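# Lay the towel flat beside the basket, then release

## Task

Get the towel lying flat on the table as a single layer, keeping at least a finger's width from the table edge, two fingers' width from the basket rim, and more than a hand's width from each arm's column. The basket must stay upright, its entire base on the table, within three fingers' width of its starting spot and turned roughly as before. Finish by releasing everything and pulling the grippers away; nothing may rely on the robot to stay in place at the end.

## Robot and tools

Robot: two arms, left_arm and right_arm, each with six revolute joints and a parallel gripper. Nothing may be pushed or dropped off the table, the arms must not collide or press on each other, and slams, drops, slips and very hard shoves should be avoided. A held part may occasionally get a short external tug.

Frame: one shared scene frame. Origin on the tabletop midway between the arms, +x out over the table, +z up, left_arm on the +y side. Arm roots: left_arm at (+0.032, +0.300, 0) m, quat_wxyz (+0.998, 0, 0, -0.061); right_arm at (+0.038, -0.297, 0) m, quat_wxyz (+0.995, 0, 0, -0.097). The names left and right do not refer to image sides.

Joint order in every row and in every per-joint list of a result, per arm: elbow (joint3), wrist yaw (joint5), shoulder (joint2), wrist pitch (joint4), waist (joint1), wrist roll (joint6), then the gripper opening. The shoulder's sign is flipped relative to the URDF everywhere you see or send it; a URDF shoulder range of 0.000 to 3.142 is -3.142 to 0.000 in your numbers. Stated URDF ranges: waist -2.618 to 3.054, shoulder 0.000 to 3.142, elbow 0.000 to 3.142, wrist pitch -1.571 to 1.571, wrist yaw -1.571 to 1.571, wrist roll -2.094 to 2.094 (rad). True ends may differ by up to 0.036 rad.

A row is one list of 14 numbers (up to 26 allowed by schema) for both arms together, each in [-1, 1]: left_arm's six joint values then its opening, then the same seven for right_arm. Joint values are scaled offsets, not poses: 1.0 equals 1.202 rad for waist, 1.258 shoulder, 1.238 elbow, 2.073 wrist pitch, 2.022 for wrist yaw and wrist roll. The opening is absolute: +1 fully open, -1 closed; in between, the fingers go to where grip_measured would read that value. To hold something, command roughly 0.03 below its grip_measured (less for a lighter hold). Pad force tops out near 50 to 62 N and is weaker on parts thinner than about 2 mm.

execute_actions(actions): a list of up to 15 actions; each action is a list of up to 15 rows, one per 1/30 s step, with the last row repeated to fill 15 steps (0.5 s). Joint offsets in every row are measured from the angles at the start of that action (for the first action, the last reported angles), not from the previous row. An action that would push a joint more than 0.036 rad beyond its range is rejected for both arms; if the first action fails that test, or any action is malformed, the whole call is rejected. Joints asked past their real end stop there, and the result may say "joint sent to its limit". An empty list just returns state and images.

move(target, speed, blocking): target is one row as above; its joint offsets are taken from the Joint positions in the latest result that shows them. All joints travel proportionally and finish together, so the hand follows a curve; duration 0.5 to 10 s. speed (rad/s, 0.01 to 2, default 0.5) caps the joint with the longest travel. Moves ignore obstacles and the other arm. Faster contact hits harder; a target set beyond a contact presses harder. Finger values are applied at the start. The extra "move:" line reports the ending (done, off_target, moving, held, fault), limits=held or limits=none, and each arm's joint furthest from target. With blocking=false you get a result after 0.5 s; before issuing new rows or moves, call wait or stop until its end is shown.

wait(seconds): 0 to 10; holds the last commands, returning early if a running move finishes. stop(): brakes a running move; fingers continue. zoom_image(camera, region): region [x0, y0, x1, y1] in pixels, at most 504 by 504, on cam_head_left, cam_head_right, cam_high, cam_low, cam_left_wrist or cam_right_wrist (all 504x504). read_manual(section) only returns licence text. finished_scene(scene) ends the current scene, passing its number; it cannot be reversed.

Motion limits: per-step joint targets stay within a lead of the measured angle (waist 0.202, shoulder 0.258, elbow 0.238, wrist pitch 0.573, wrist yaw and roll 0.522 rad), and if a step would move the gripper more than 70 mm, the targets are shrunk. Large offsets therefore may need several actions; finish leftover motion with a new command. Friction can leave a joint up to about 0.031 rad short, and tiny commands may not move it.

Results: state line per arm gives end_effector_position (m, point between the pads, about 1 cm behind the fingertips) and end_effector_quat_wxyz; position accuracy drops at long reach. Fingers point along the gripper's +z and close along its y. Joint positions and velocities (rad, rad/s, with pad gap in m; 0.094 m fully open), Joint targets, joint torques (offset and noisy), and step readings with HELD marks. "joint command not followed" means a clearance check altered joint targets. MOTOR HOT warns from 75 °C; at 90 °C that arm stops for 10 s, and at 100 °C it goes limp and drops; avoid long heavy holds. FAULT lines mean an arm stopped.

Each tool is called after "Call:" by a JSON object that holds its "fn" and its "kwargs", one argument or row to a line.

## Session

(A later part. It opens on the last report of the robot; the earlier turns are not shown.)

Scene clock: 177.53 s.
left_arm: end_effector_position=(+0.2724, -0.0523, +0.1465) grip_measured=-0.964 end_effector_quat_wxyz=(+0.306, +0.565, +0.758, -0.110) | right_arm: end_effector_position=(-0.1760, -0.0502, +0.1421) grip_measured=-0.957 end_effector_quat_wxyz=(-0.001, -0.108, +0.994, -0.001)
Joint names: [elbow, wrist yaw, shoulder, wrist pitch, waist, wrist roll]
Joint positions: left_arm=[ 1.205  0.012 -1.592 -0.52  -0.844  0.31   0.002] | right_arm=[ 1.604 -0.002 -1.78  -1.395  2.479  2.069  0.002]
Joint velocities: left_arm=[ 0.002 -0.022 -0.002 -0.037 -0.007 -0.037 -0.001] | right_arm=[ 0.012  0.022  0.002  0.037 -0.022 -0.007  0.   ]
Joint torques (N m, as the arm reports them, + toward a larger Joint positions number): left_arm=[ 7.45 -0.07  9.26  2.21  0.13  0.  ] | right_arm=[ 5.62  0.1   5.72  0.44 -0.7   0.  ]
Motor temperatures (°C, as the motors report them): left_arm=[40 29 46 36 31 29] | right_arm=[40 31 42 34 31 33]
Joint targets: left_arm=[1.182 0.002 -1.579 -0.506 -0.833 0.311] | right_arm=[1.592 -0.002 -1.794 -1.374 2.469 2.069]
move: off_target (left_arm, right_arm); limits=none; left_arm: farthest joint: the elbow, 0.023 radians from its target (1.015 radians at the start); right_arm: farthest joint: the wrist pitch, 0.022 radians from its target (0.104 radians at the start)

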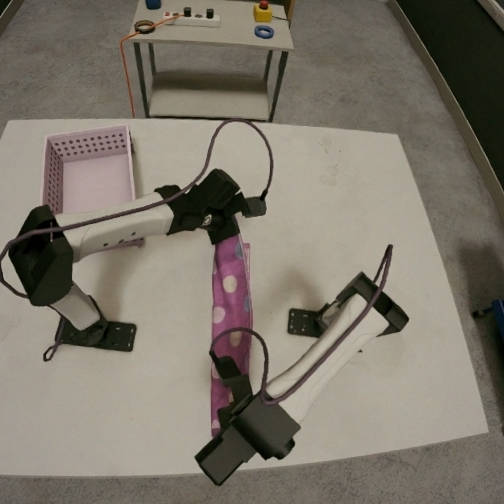

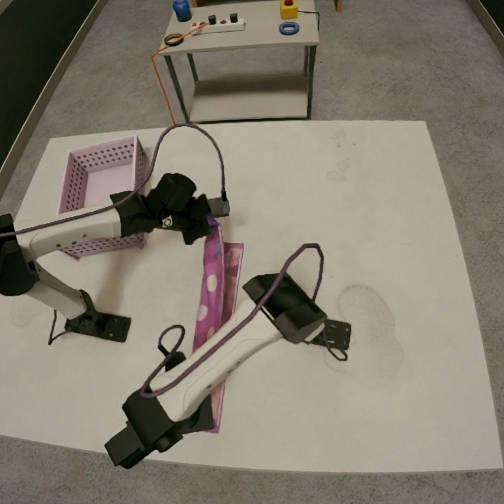

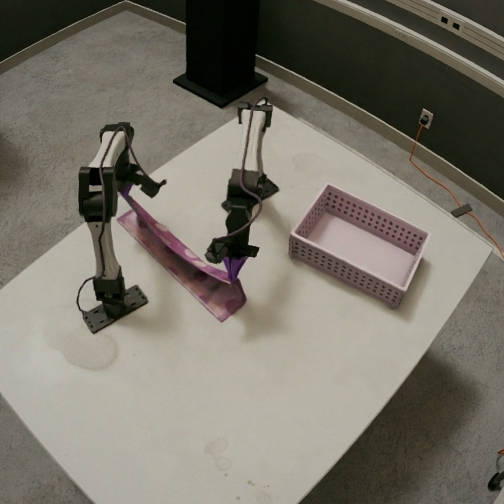

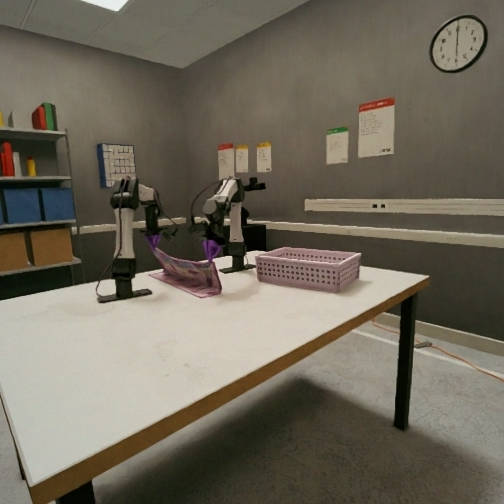

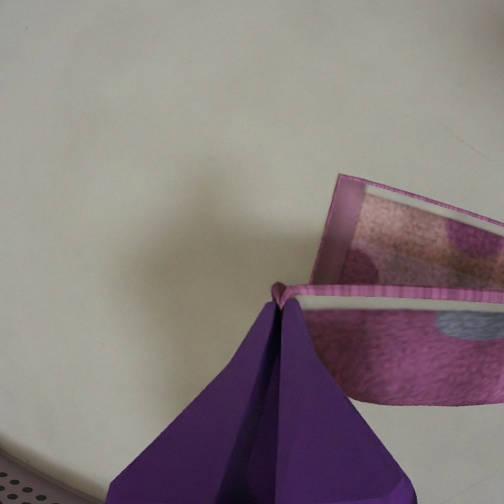

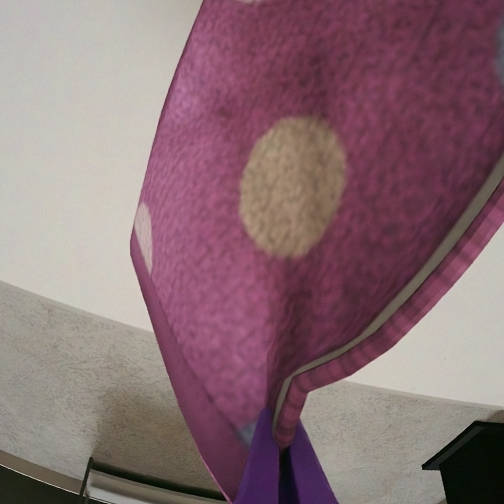

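Call:
{"fn": "move", "kwargs": {
  "target": [-0.545,0,0.285,0.158,0.24,0.09,-1, 0.385,0,-0.43,0.045,-0.192,-0.06,-1],
  "speed": 0.25
}}

Scene clock: 186.00 s.
left_arm: end_effector_position=(+0.2748, +0.0967, +0.0615) grip_measured=-0.964 end_effector_quat_wxyz=(+0.329, +0.525, +0.784, -0.039) | right_arm: end_effector_position=(-0.1743, +0.1005, +0.0619) grip_measured=-0.957 end_effector_quat_wxyz=(+0.001, -0.055, +0.998, +0.002)
Joint names: [elbow, wrist yaw, shoulder, wrist pitch, waist, wrist roll]
Joint positions: left_arm=[ 0.554  0.012 -1.247 -0.201 -0.567  0.487  0.002] | right_arm=[ 2.06   0.003 -2.306 -1.321  2.257  1.953  0.002]
Joint velocities: left_arm=[ 0.002 -0.007  0.017 -0.022 -0.012 -0.066  0.   ] | right_arm=[-0.007 -0.022  0.012 -0.007  0.002 -0.037  0.   ]
Joint torques (N m, as the arm reports them, + toward a larger Joint positions number): left_arm=[6.75 0.01 5.34 2.15 0.09 0.04] | right_arm=[ 8.19  0.05  9.57  0.42 -0.54 -0.05]
Motor temperatures (°C, as the motors report them): left_arm=[40 29 45 37 31 29] | right_arm=[40 31 42 34 31 33]
Joint targets: left_arm=[0.530 0.011 -1.234 -0.193 -0.556 0.492] | right_arm=[2.081 -0.002 -2.321 -1.302 2.248 1.947]
move: off_target (left_arm); limits=none; left_arm: farthest joint: the elbow, 0.023 radians from its target (0.674 radians at the start); right_arm: farthest joint: the elbow, 0.020 radians from its target (0.476 radians at the start)

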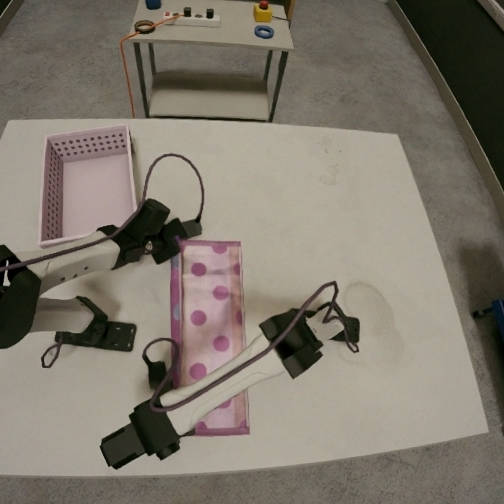

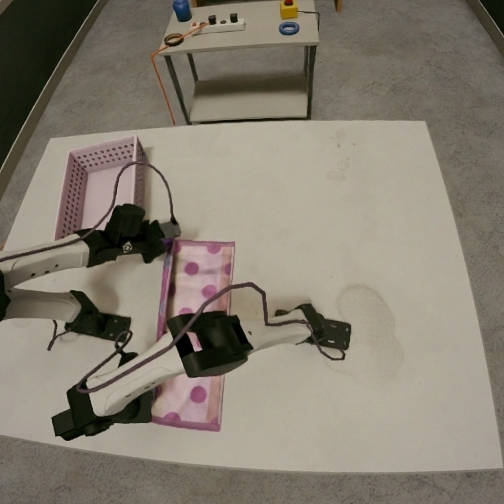

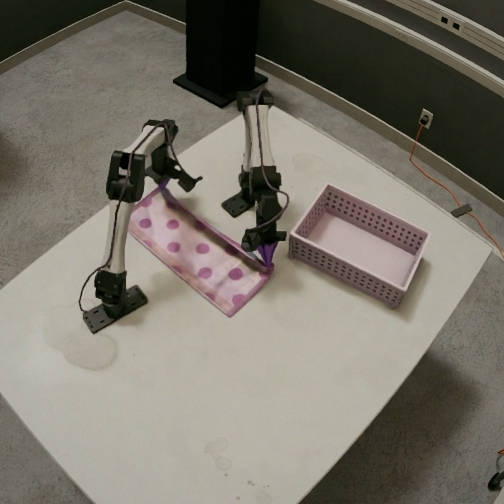

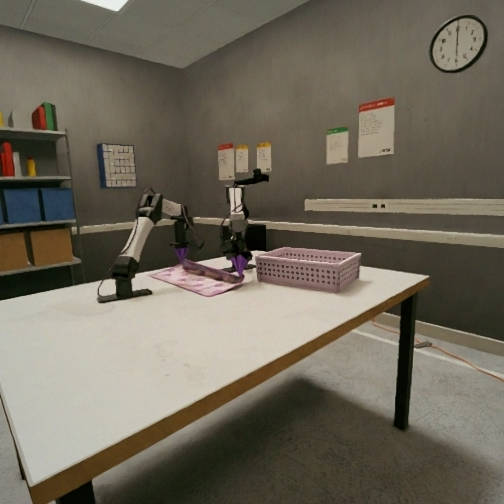

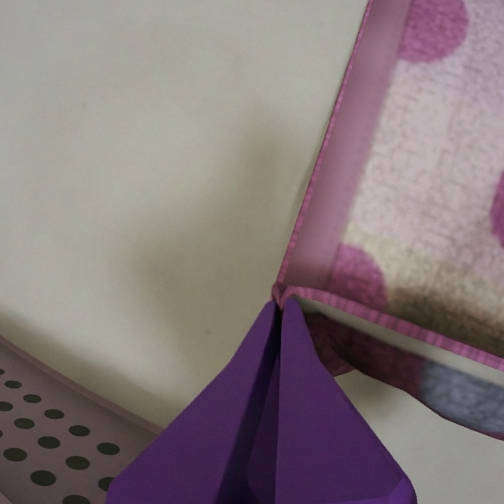

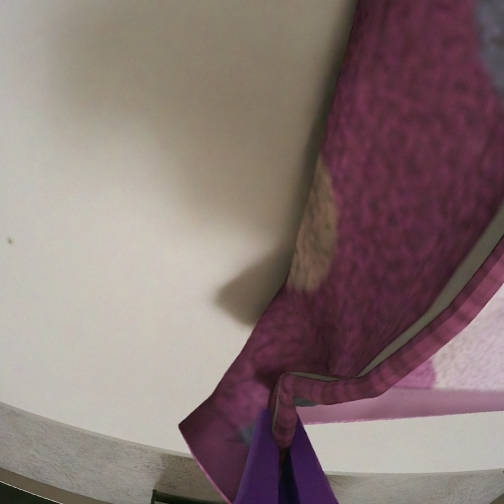

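Call:
{"fn": "move", "kwargs": {
  "target": [0,0,0.06,0,0,0,0, 0,0,-0.03,0.05,0,0,0.2],
  "speed": 0.1
}}

Call:
{"fn": "move", "kwargs": {
  "target": [0.2,0,0.2,-0.2,0,0,0, -0.3,0,0.5,0,0,0,0.2]
}}

Scene clock: 193.43 s.
left_arm: end_effector_position=(+0.2769, +0.0950, +0.0801) grip_measured=-0.002 end_effector_quat_wxyz=(+0.359, +0.519, +0.775, -0.042) | right_arm: end_effector_position=(-0.1835, +0.1177, +0.0524) grip_measured=+0.198 end_effector_quat_wxyz=(-0.012, -0.055, +0.998, +0.030)
Joint names: [elbow, wrist yaw, shoulder, wrist pitch, waist, wrist roll]
Joint positions: left_arm=[ 0.554  0.012 -1.185 -0.2   -0.567  0.487  0.047] | right_arm=[ 2.06   0.003 -2.329 -1.236  2.257  1.953  0.056]
Joint velocities: left_arm=[ 0.007  0.022  0.007 -0.007  0.012  0.022  0.   ] | right_arm=[ 0.017 -0.066  0.012 -0.022  0.002  0.037 -0.001]
Joint torques (N m, as the arm reports them, + toward a larger Joint positions number): left_arm=[ 8.88  0.02  4.95  2.16 -0.7  -0.03] | right_arm=[6.73 0.11 9.85 0.54 0.02 0.  ]
Motor temperatures (°C, as the motors report them): left_arm=[40 29 44 38 31 29] | right_arm=[41 31 44 33 31 33]
Joint targets: left_arm=[0.554 0.012 -1.172 -0.201 -0.567 0.487] | right_arm=[2.060 0.003 -2.344 -1.217 2.257 1.954]
move: done; limits=none; left_arm: farthest joint: the shoulder, 0.014 radians from its target (0.076 radians at the start); right_arm: farthest joint: the wrist pitch, 0.019 radians from its target (0.104 radians at the start)

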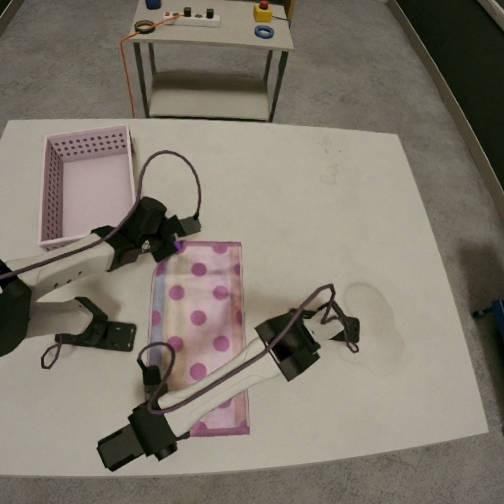

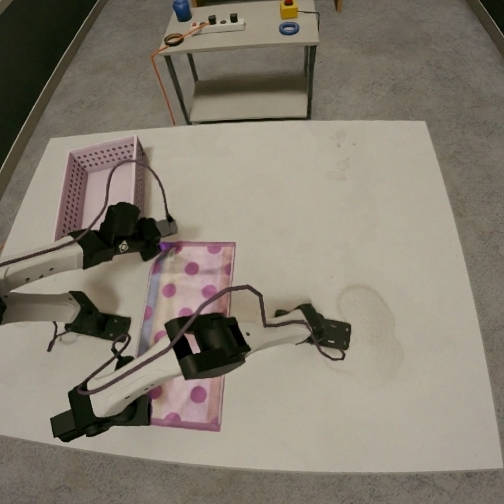

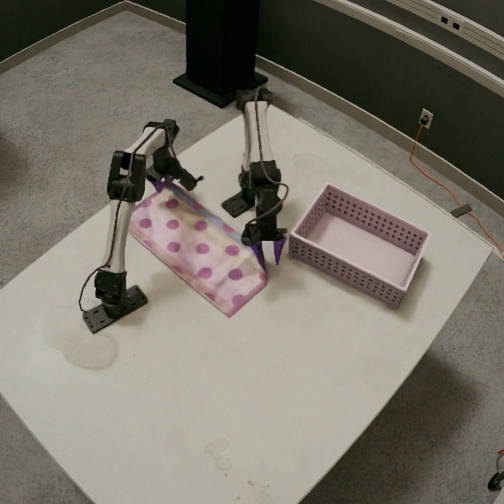

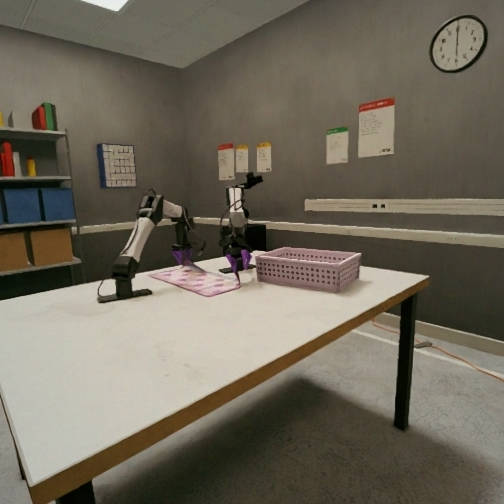

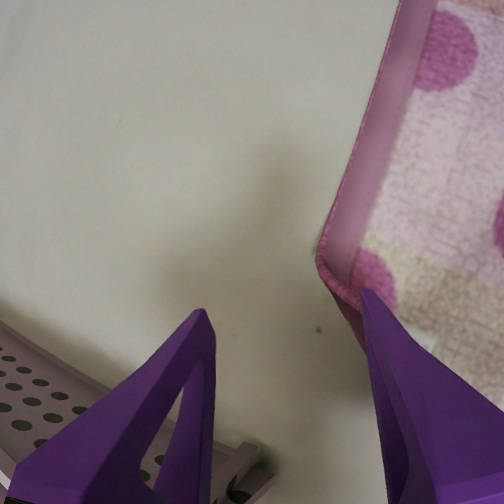

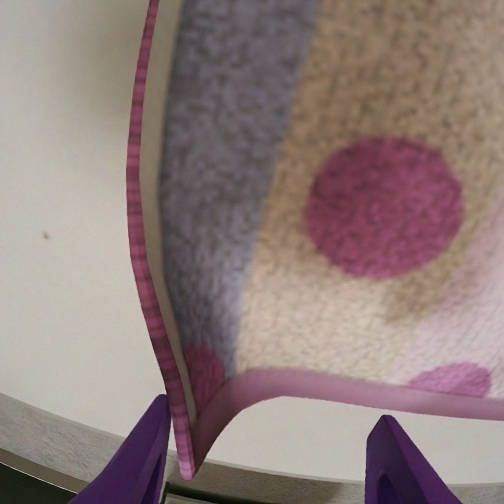

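Scene clock: 195.43 s.
left_arm: end_effector_position=(+0.2582, +0.1104, +0.1794) grip_measured=-0.002 end_effector_quat_wxyz=(+0.393, +0.511, +0.763, -0.045) | right_arm: end_effector_position=(-0.1420, +0.0404, +0.2007) grip_measured=+0.198 end_effector_quat_wxyz=(-0.068, -0.054, +0.985, +0.149)
Joint names: [elbow, wrist yaw, shoulder, wrist pitch, waist, wrist roll]
Joint positions: left_arm=[ 0.788  0.012 -0.945 -0.601 -0.567  0.487  0.047] | right_arm=[ 1.707  0.003 -1.713 -1.236  2.257  1.953  0.056]
Joint velocities: left_arm=[ 0.007  0.022 -0.017 -0.022 -0.007  0.022  0.   ] | right_arm=[-0.012 -0.066 -0.012  0.022  0.007  0.007 -0.   ]
Joint torques (N m, as the arm reports them, + toward a larger Joint positions number): left_arm=[10.49  0.02  3.16  2.13 -0.71 -0.02] | right_arm=[ 5.67  0.1   7.28  0.93  0.01 -0.03]
Motor temperatures (°C, as the motors report them): left_arm=[40 29 44 38 31 29] | right_arm=[41 31 44 34 31 33]
Joint targets: left_arm=[0.801 0.012 -0.934 -0.615 -0.567 0.487] | right_arm=[1.689 0.003 -1.701 -1.236 2.257 1.953]
move: done; limits=none; left_arm: farthest joint: the elbow, 0.014 radians from its target (0.248 radians at the start); right_arm: farthest joint: the elbow, 0.018 radians from its target (0.372 radians at the start)

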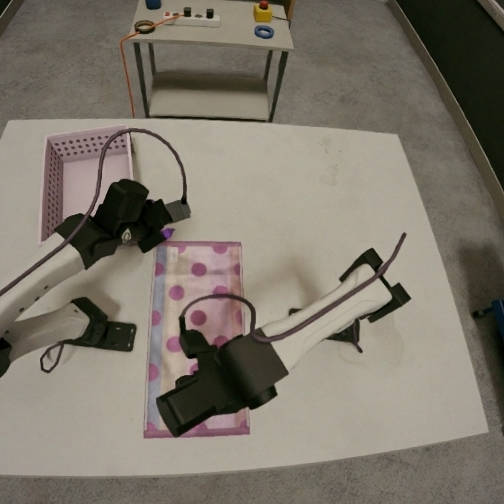

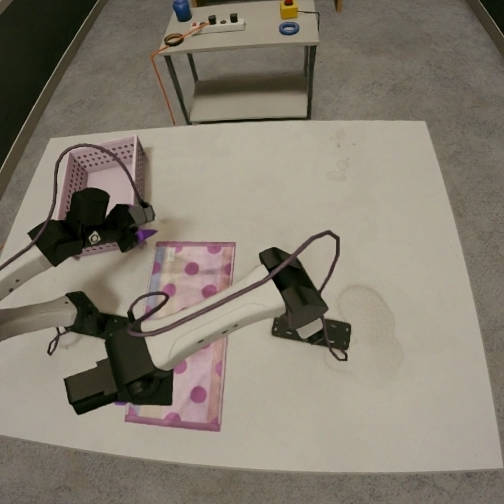

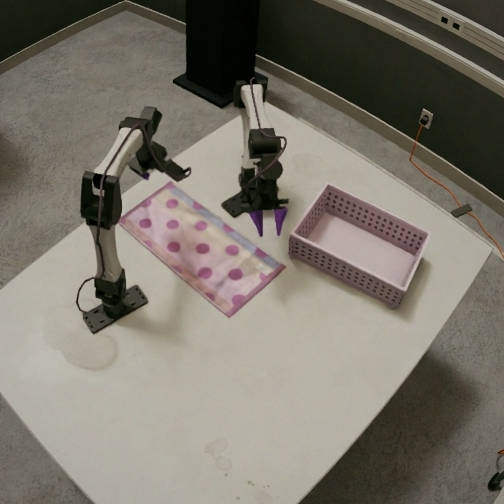

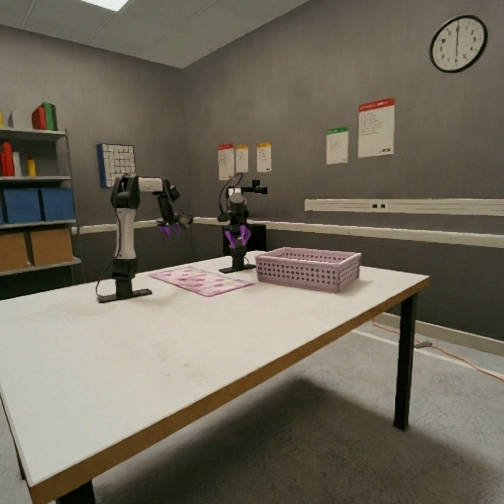

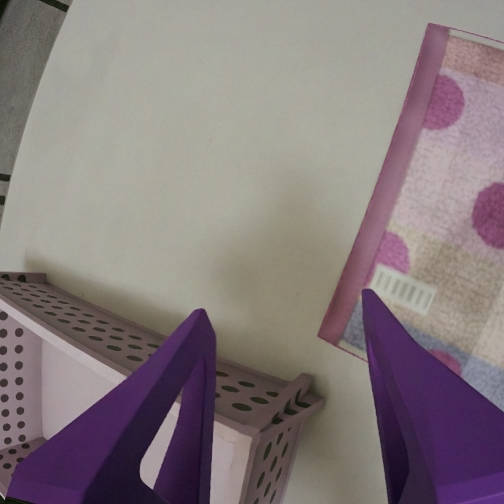

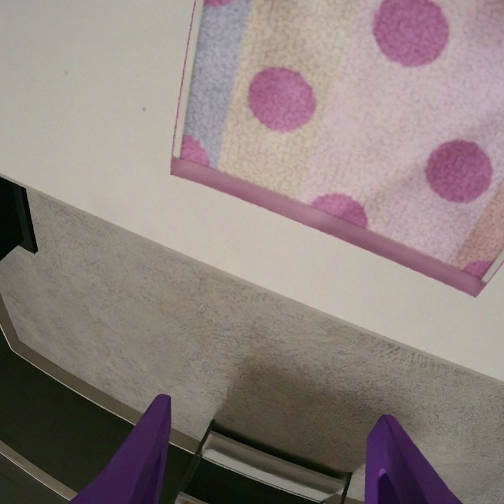

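Call:
{"fn": "move", "kwargs": {
  "target": [0.1,0,0.1,0,0.5,-0.24,1, -0.66,0,0.165,0.14,-0.46,-0.97,1],
  "speed": 1
}}

Call:
{"fn": "move", "kwargs": {
  "target": [0,0,0,0,0,0,1, -0.085,0,-0.055,0.07,0,0,1],
  "speed": 0.12
}}

Call:
{"fn": "move", "kwargs": {
  "target": [0,0,0,0,0,0,1, -0.135,0,0.11,-0.02,0,0,1],
  "speed": 0.08
}}

Scene clock: 207.53 s.
left_arm: end_effector_position=(+0.3242, +0.2685, +0.2575) grip_measured=+0.999 end_effector_quat_wxyz=(+0.492, +0.050, +0.869, -0.028) | right_arm: end_effector_position=(+0.0506, -0.0579, +0.0375) grip_measured=+1.000 end_effector_quat_wxyz=(+0.004, +0.690, -0.724, +0.006)
Joint names: [elbow, wrist yaw, shoulder, wrist pitch, waist, wrist roll]
Joint positions: left_arm=[ 0.895  0.012 -0.834 -0.602  0.023  0.009  0.094] | right_arm=[ 0.906  0.003 -1.527 -0.964  1.715 -0.001  0.094]
Joint velocities: left_arm=[-0.002  0.007  0.002 -0.007  0.002  0.022  0.001] | right_arm=[ 0.007  0.022 -0.002 -0.037 -0.007  0.007  0.   ]
Joint torques (N m, as the arm reports them, + toward a larger Joint positions number): left_arm=[10.63 -0.01  2.45  2.55  0.11 -0.05] | right_arm=[ 5.12  0.01  5.78  0.53 -0.72 -0.03]
Motor temperatures (°C, as the motors report them): left_arm=[42 29 42 39 31 29] | right_arm=[40 31 44 34 31 33]
Joint targets: left_arm=[0.911 0.012 -0.819 -0.601 0.034 0.002] | right_arm=[0.890 0.003 -1.505 -0.946 1.704 -0.008]
move: off_target (right_arm); limits=none; left_arm: farthest joint: the elbow, 0.017 radians from its target (0.124 radians at the start); right_arm: farthest joint: the shoulder, 0.021 radians from its target (0.207 radians at the start)

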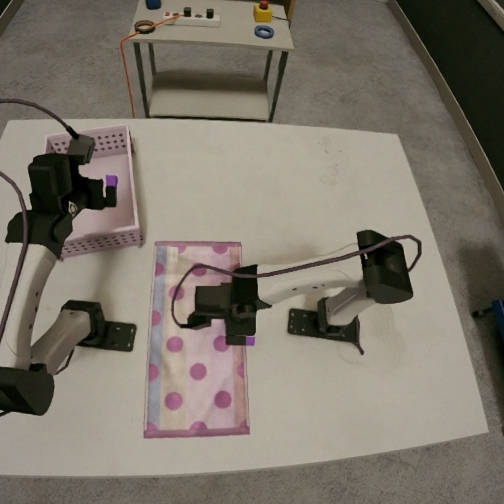

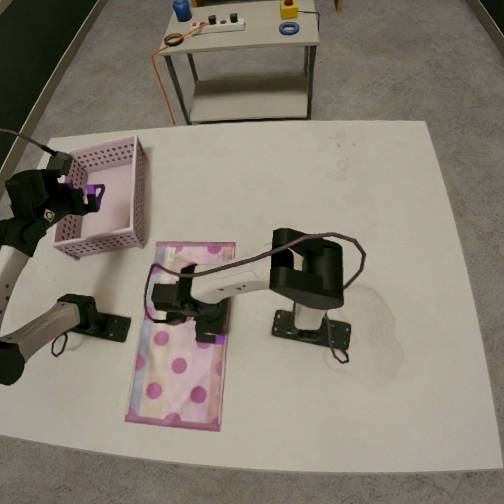

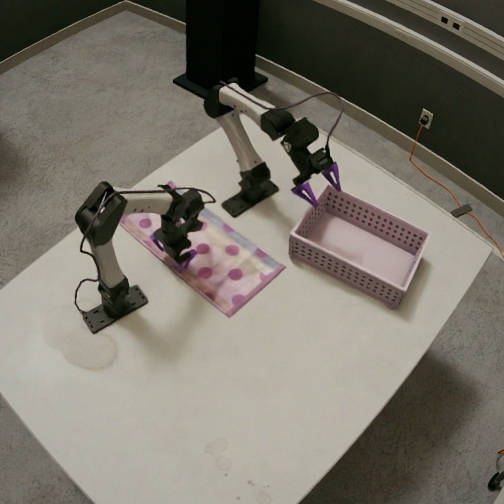

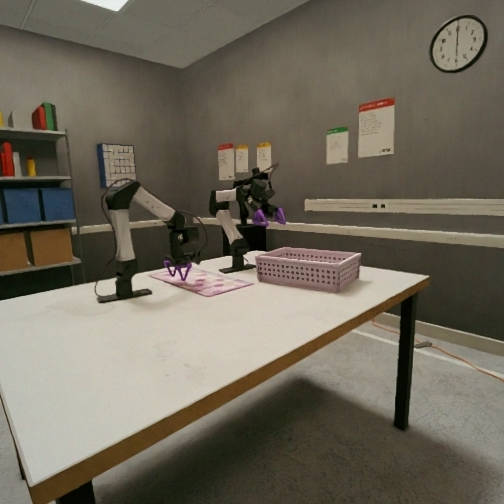

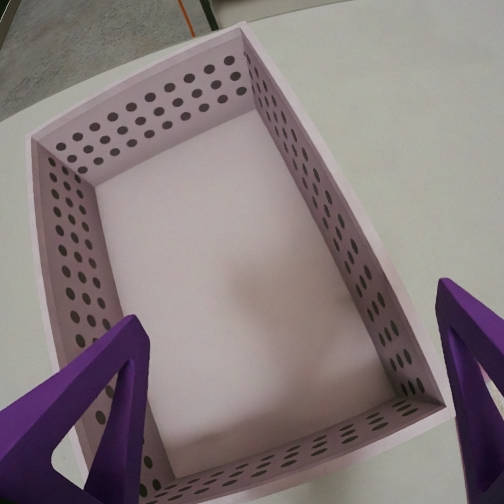

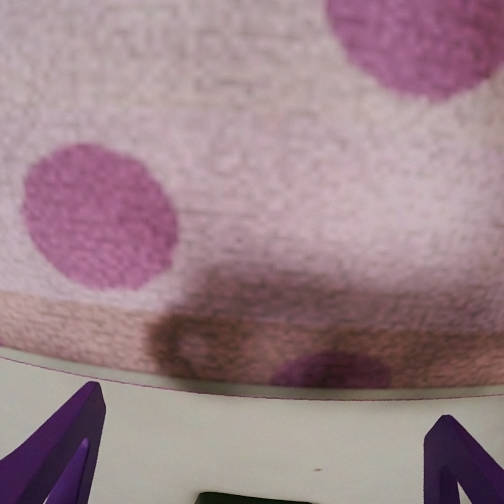

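Scene clock: 208.97 s.
left_arm: end_effector_position=(+0.3242, +0.2685, +0.2575) grip_measured=+0.999 end_effector_quat_wxyz=(+0.492, +0.050, +0.869, -0.028) | right_arm: end_effector_position=(+0.0503, -0.0619, +0.0142) grip_measured=+1.000 end_effector_quat_wxyz=(+0.008, +0.690, -0.724, +0.010)
Joint names: [elbow, wrist yaw, shoulder, wrist pitch, waist, wrist roll]
Joint positions: left_arm=[ 0.895  0.012 -0.834 -0.602  0.023  0.009  0.094] | right_arm=[ 0.838  0.003 -1.562 -0.87   1.715 -0.001  0.094]
Joint velocities: left_arm=[-0.017 -0.022  0.012  0.022 -0.007  0.066 -0.   ] | right_arm=[ 0.017  0.007  0.007 -0.037 -0.002 -0.007  0.   ]
Joint torques (N m, as the arm reports them, + toward a larger Joint positions number): left_arm=[ 9.35 -0.01  1.32  2.55 -0.71  0.01] | right_arm=[3.2  0.01 2.22 0.9  0.01 0.  ]
Motor temperatures (°C, as the motors report them): left_arm=[42 29 41 39 31 29] | right_arm=[40 31 44 34 31 33]
Joint targets: left_arm=[0.895 0.012 -0.834 -0.602 0.023 0.009] | right_arm=[0.800 0.004 -1.596 -0.819 1.715 -0.001]
move: off_target (right_arm); limits=none; left_arm: farthest joint: the waist, 0.000 radians from its target (0.000 radians at the start); right_arm: farthest joint: the wrist pitch, 0.052 radians from its target (0.145 radians at the start)

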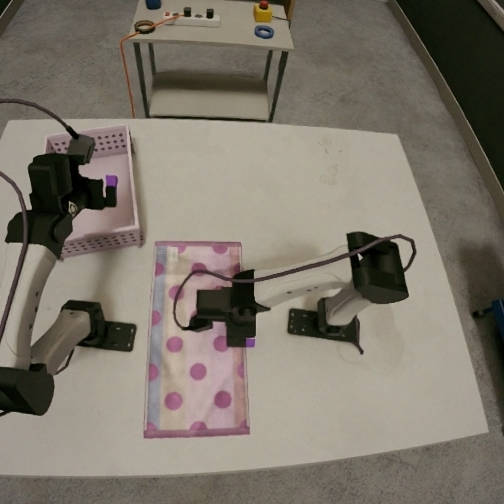

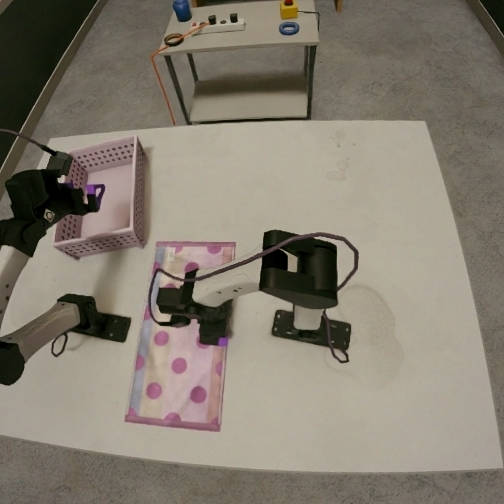

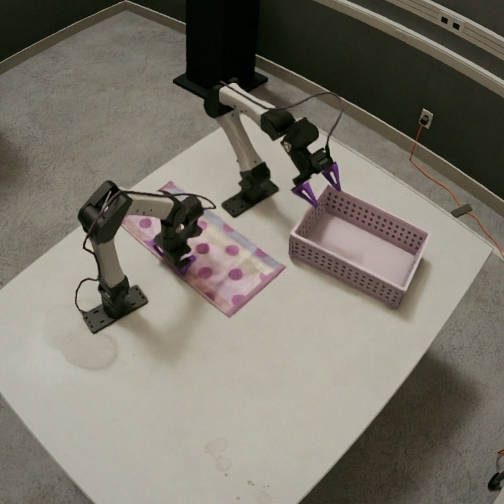

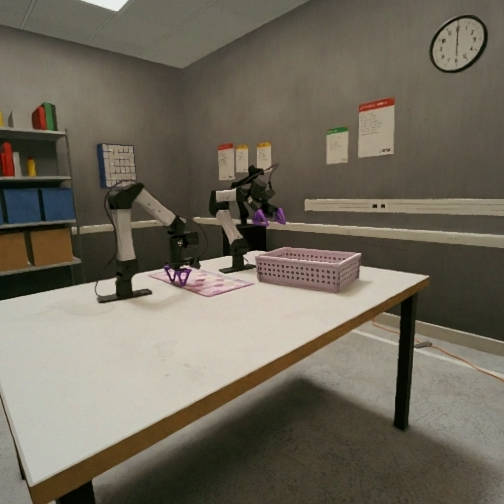

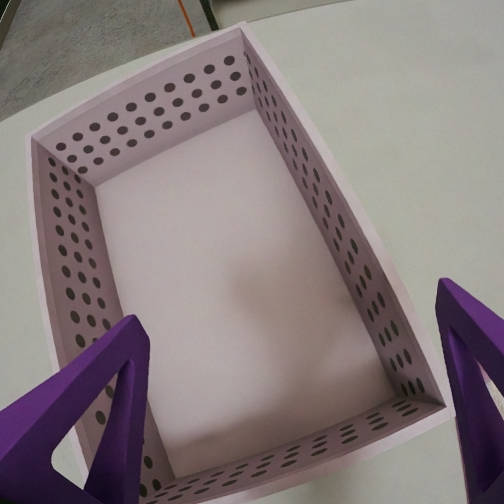

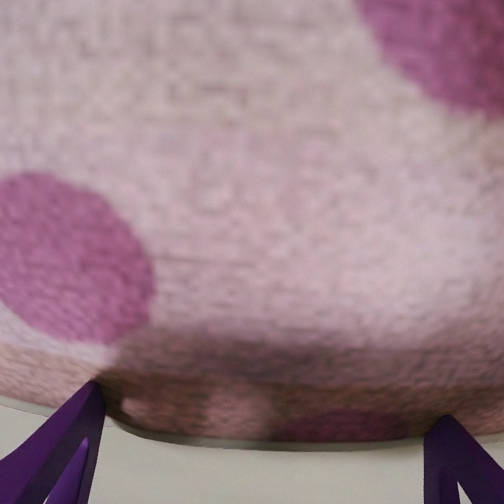

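Scene clock: 211.37 s.
left_arm: end_effector_position=(+0.3242, +0.2685, +0.2575) grip_measured=+0.999 end_effector_quat_wxyz=(+0.492, +0.050, +0.869, -0.028) | right_arm: end_effector_position=(+0.0484, -0.0931, +0.0142) grip_measured=+1.000 end_effector_quat_wxyz=(+0.005, +0.690, -0.724, +0.005)
Joint names: [elbow, wrist yaw, shoulder, wrist pitch, waist, wrist roll]
Joint positions: left_arm=[ 0.895  0.012 -0.834 -0.602  0.023  0.009  0.094] | right_arm=[ 0.716  0.001 -1.428 -0.872  1.715 -0.001  0.094]
Joint velocities: left_arm=[-0.017  0.022  0.002  0.022 -0.002  0.007  0.   ] | right_arm=[ 0.017  0.022 -0.017 -0.007 -0.007  0.022  0.   ]
Joint torques (N m, as the arm reports them, + toward a larger Joint positions number): left_arm=[ 9.36 -0.01  1.31  2.55 -0.71  0.01] | right_arm=[ 2.67  0.03  3.61 -0.12  0.03  0.  ]
Motor temperatures (°C, as the motors report them): left_arm=[42 29 41 39 31 29] | right_arm=[40 31 44 34 31 33]
Joint targets: left_arm=[0.895 0.012 -0.834 -0.602 0.023 0.009] | right_arm=[0.671 0.003 -1.424 -0.912 1.715 -0.001]
move: off_target (right_arm); limits=none; left_arm: farthest joint: the waist, 0.000 radians from its target (0.000 radians at the start); right_arm: farthest joint: the elbow, 0.045 radians from its target (0.167 radians at the start)

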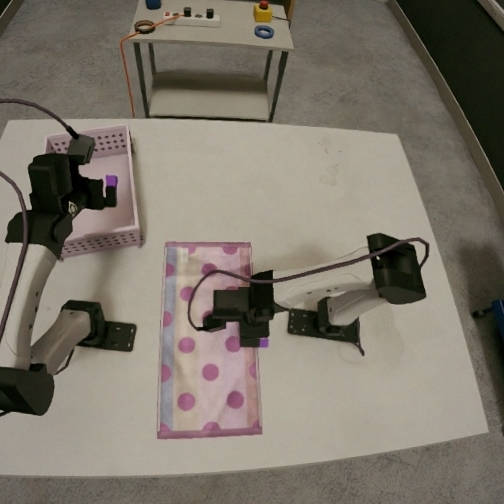

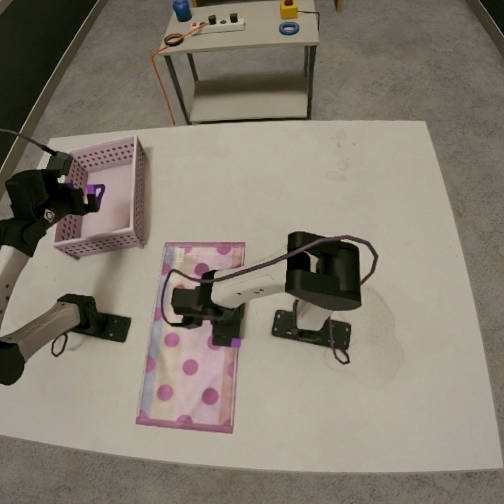

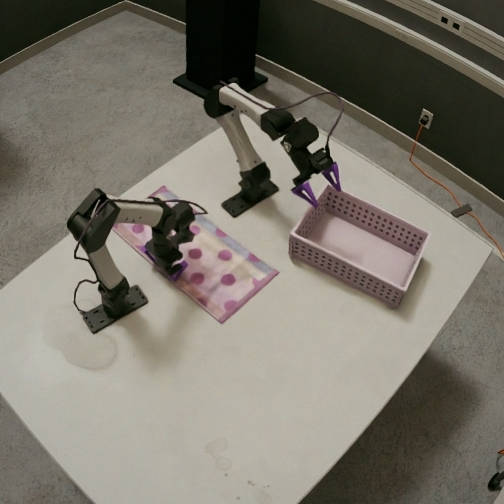

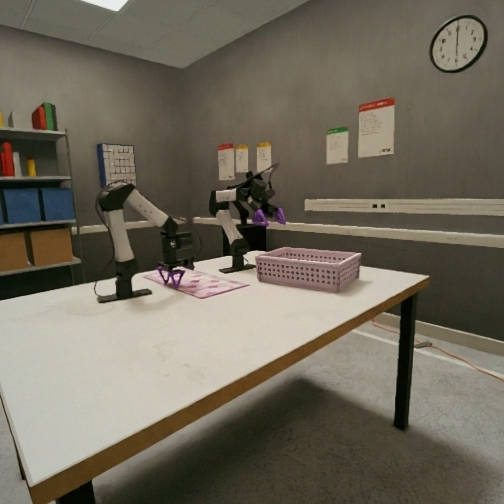

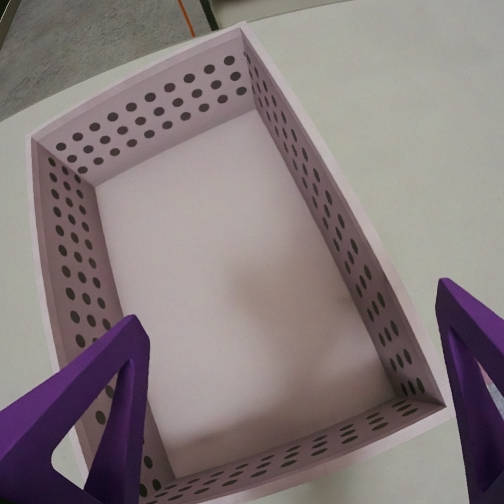

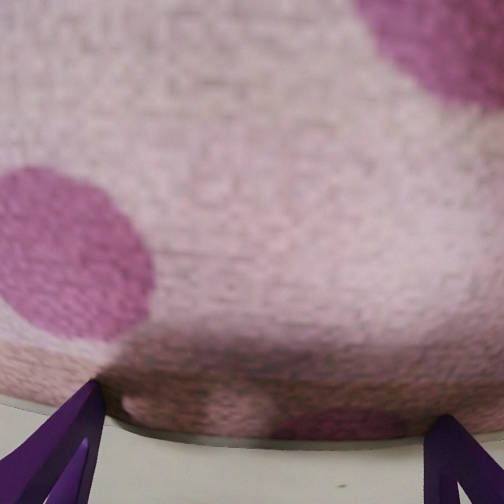

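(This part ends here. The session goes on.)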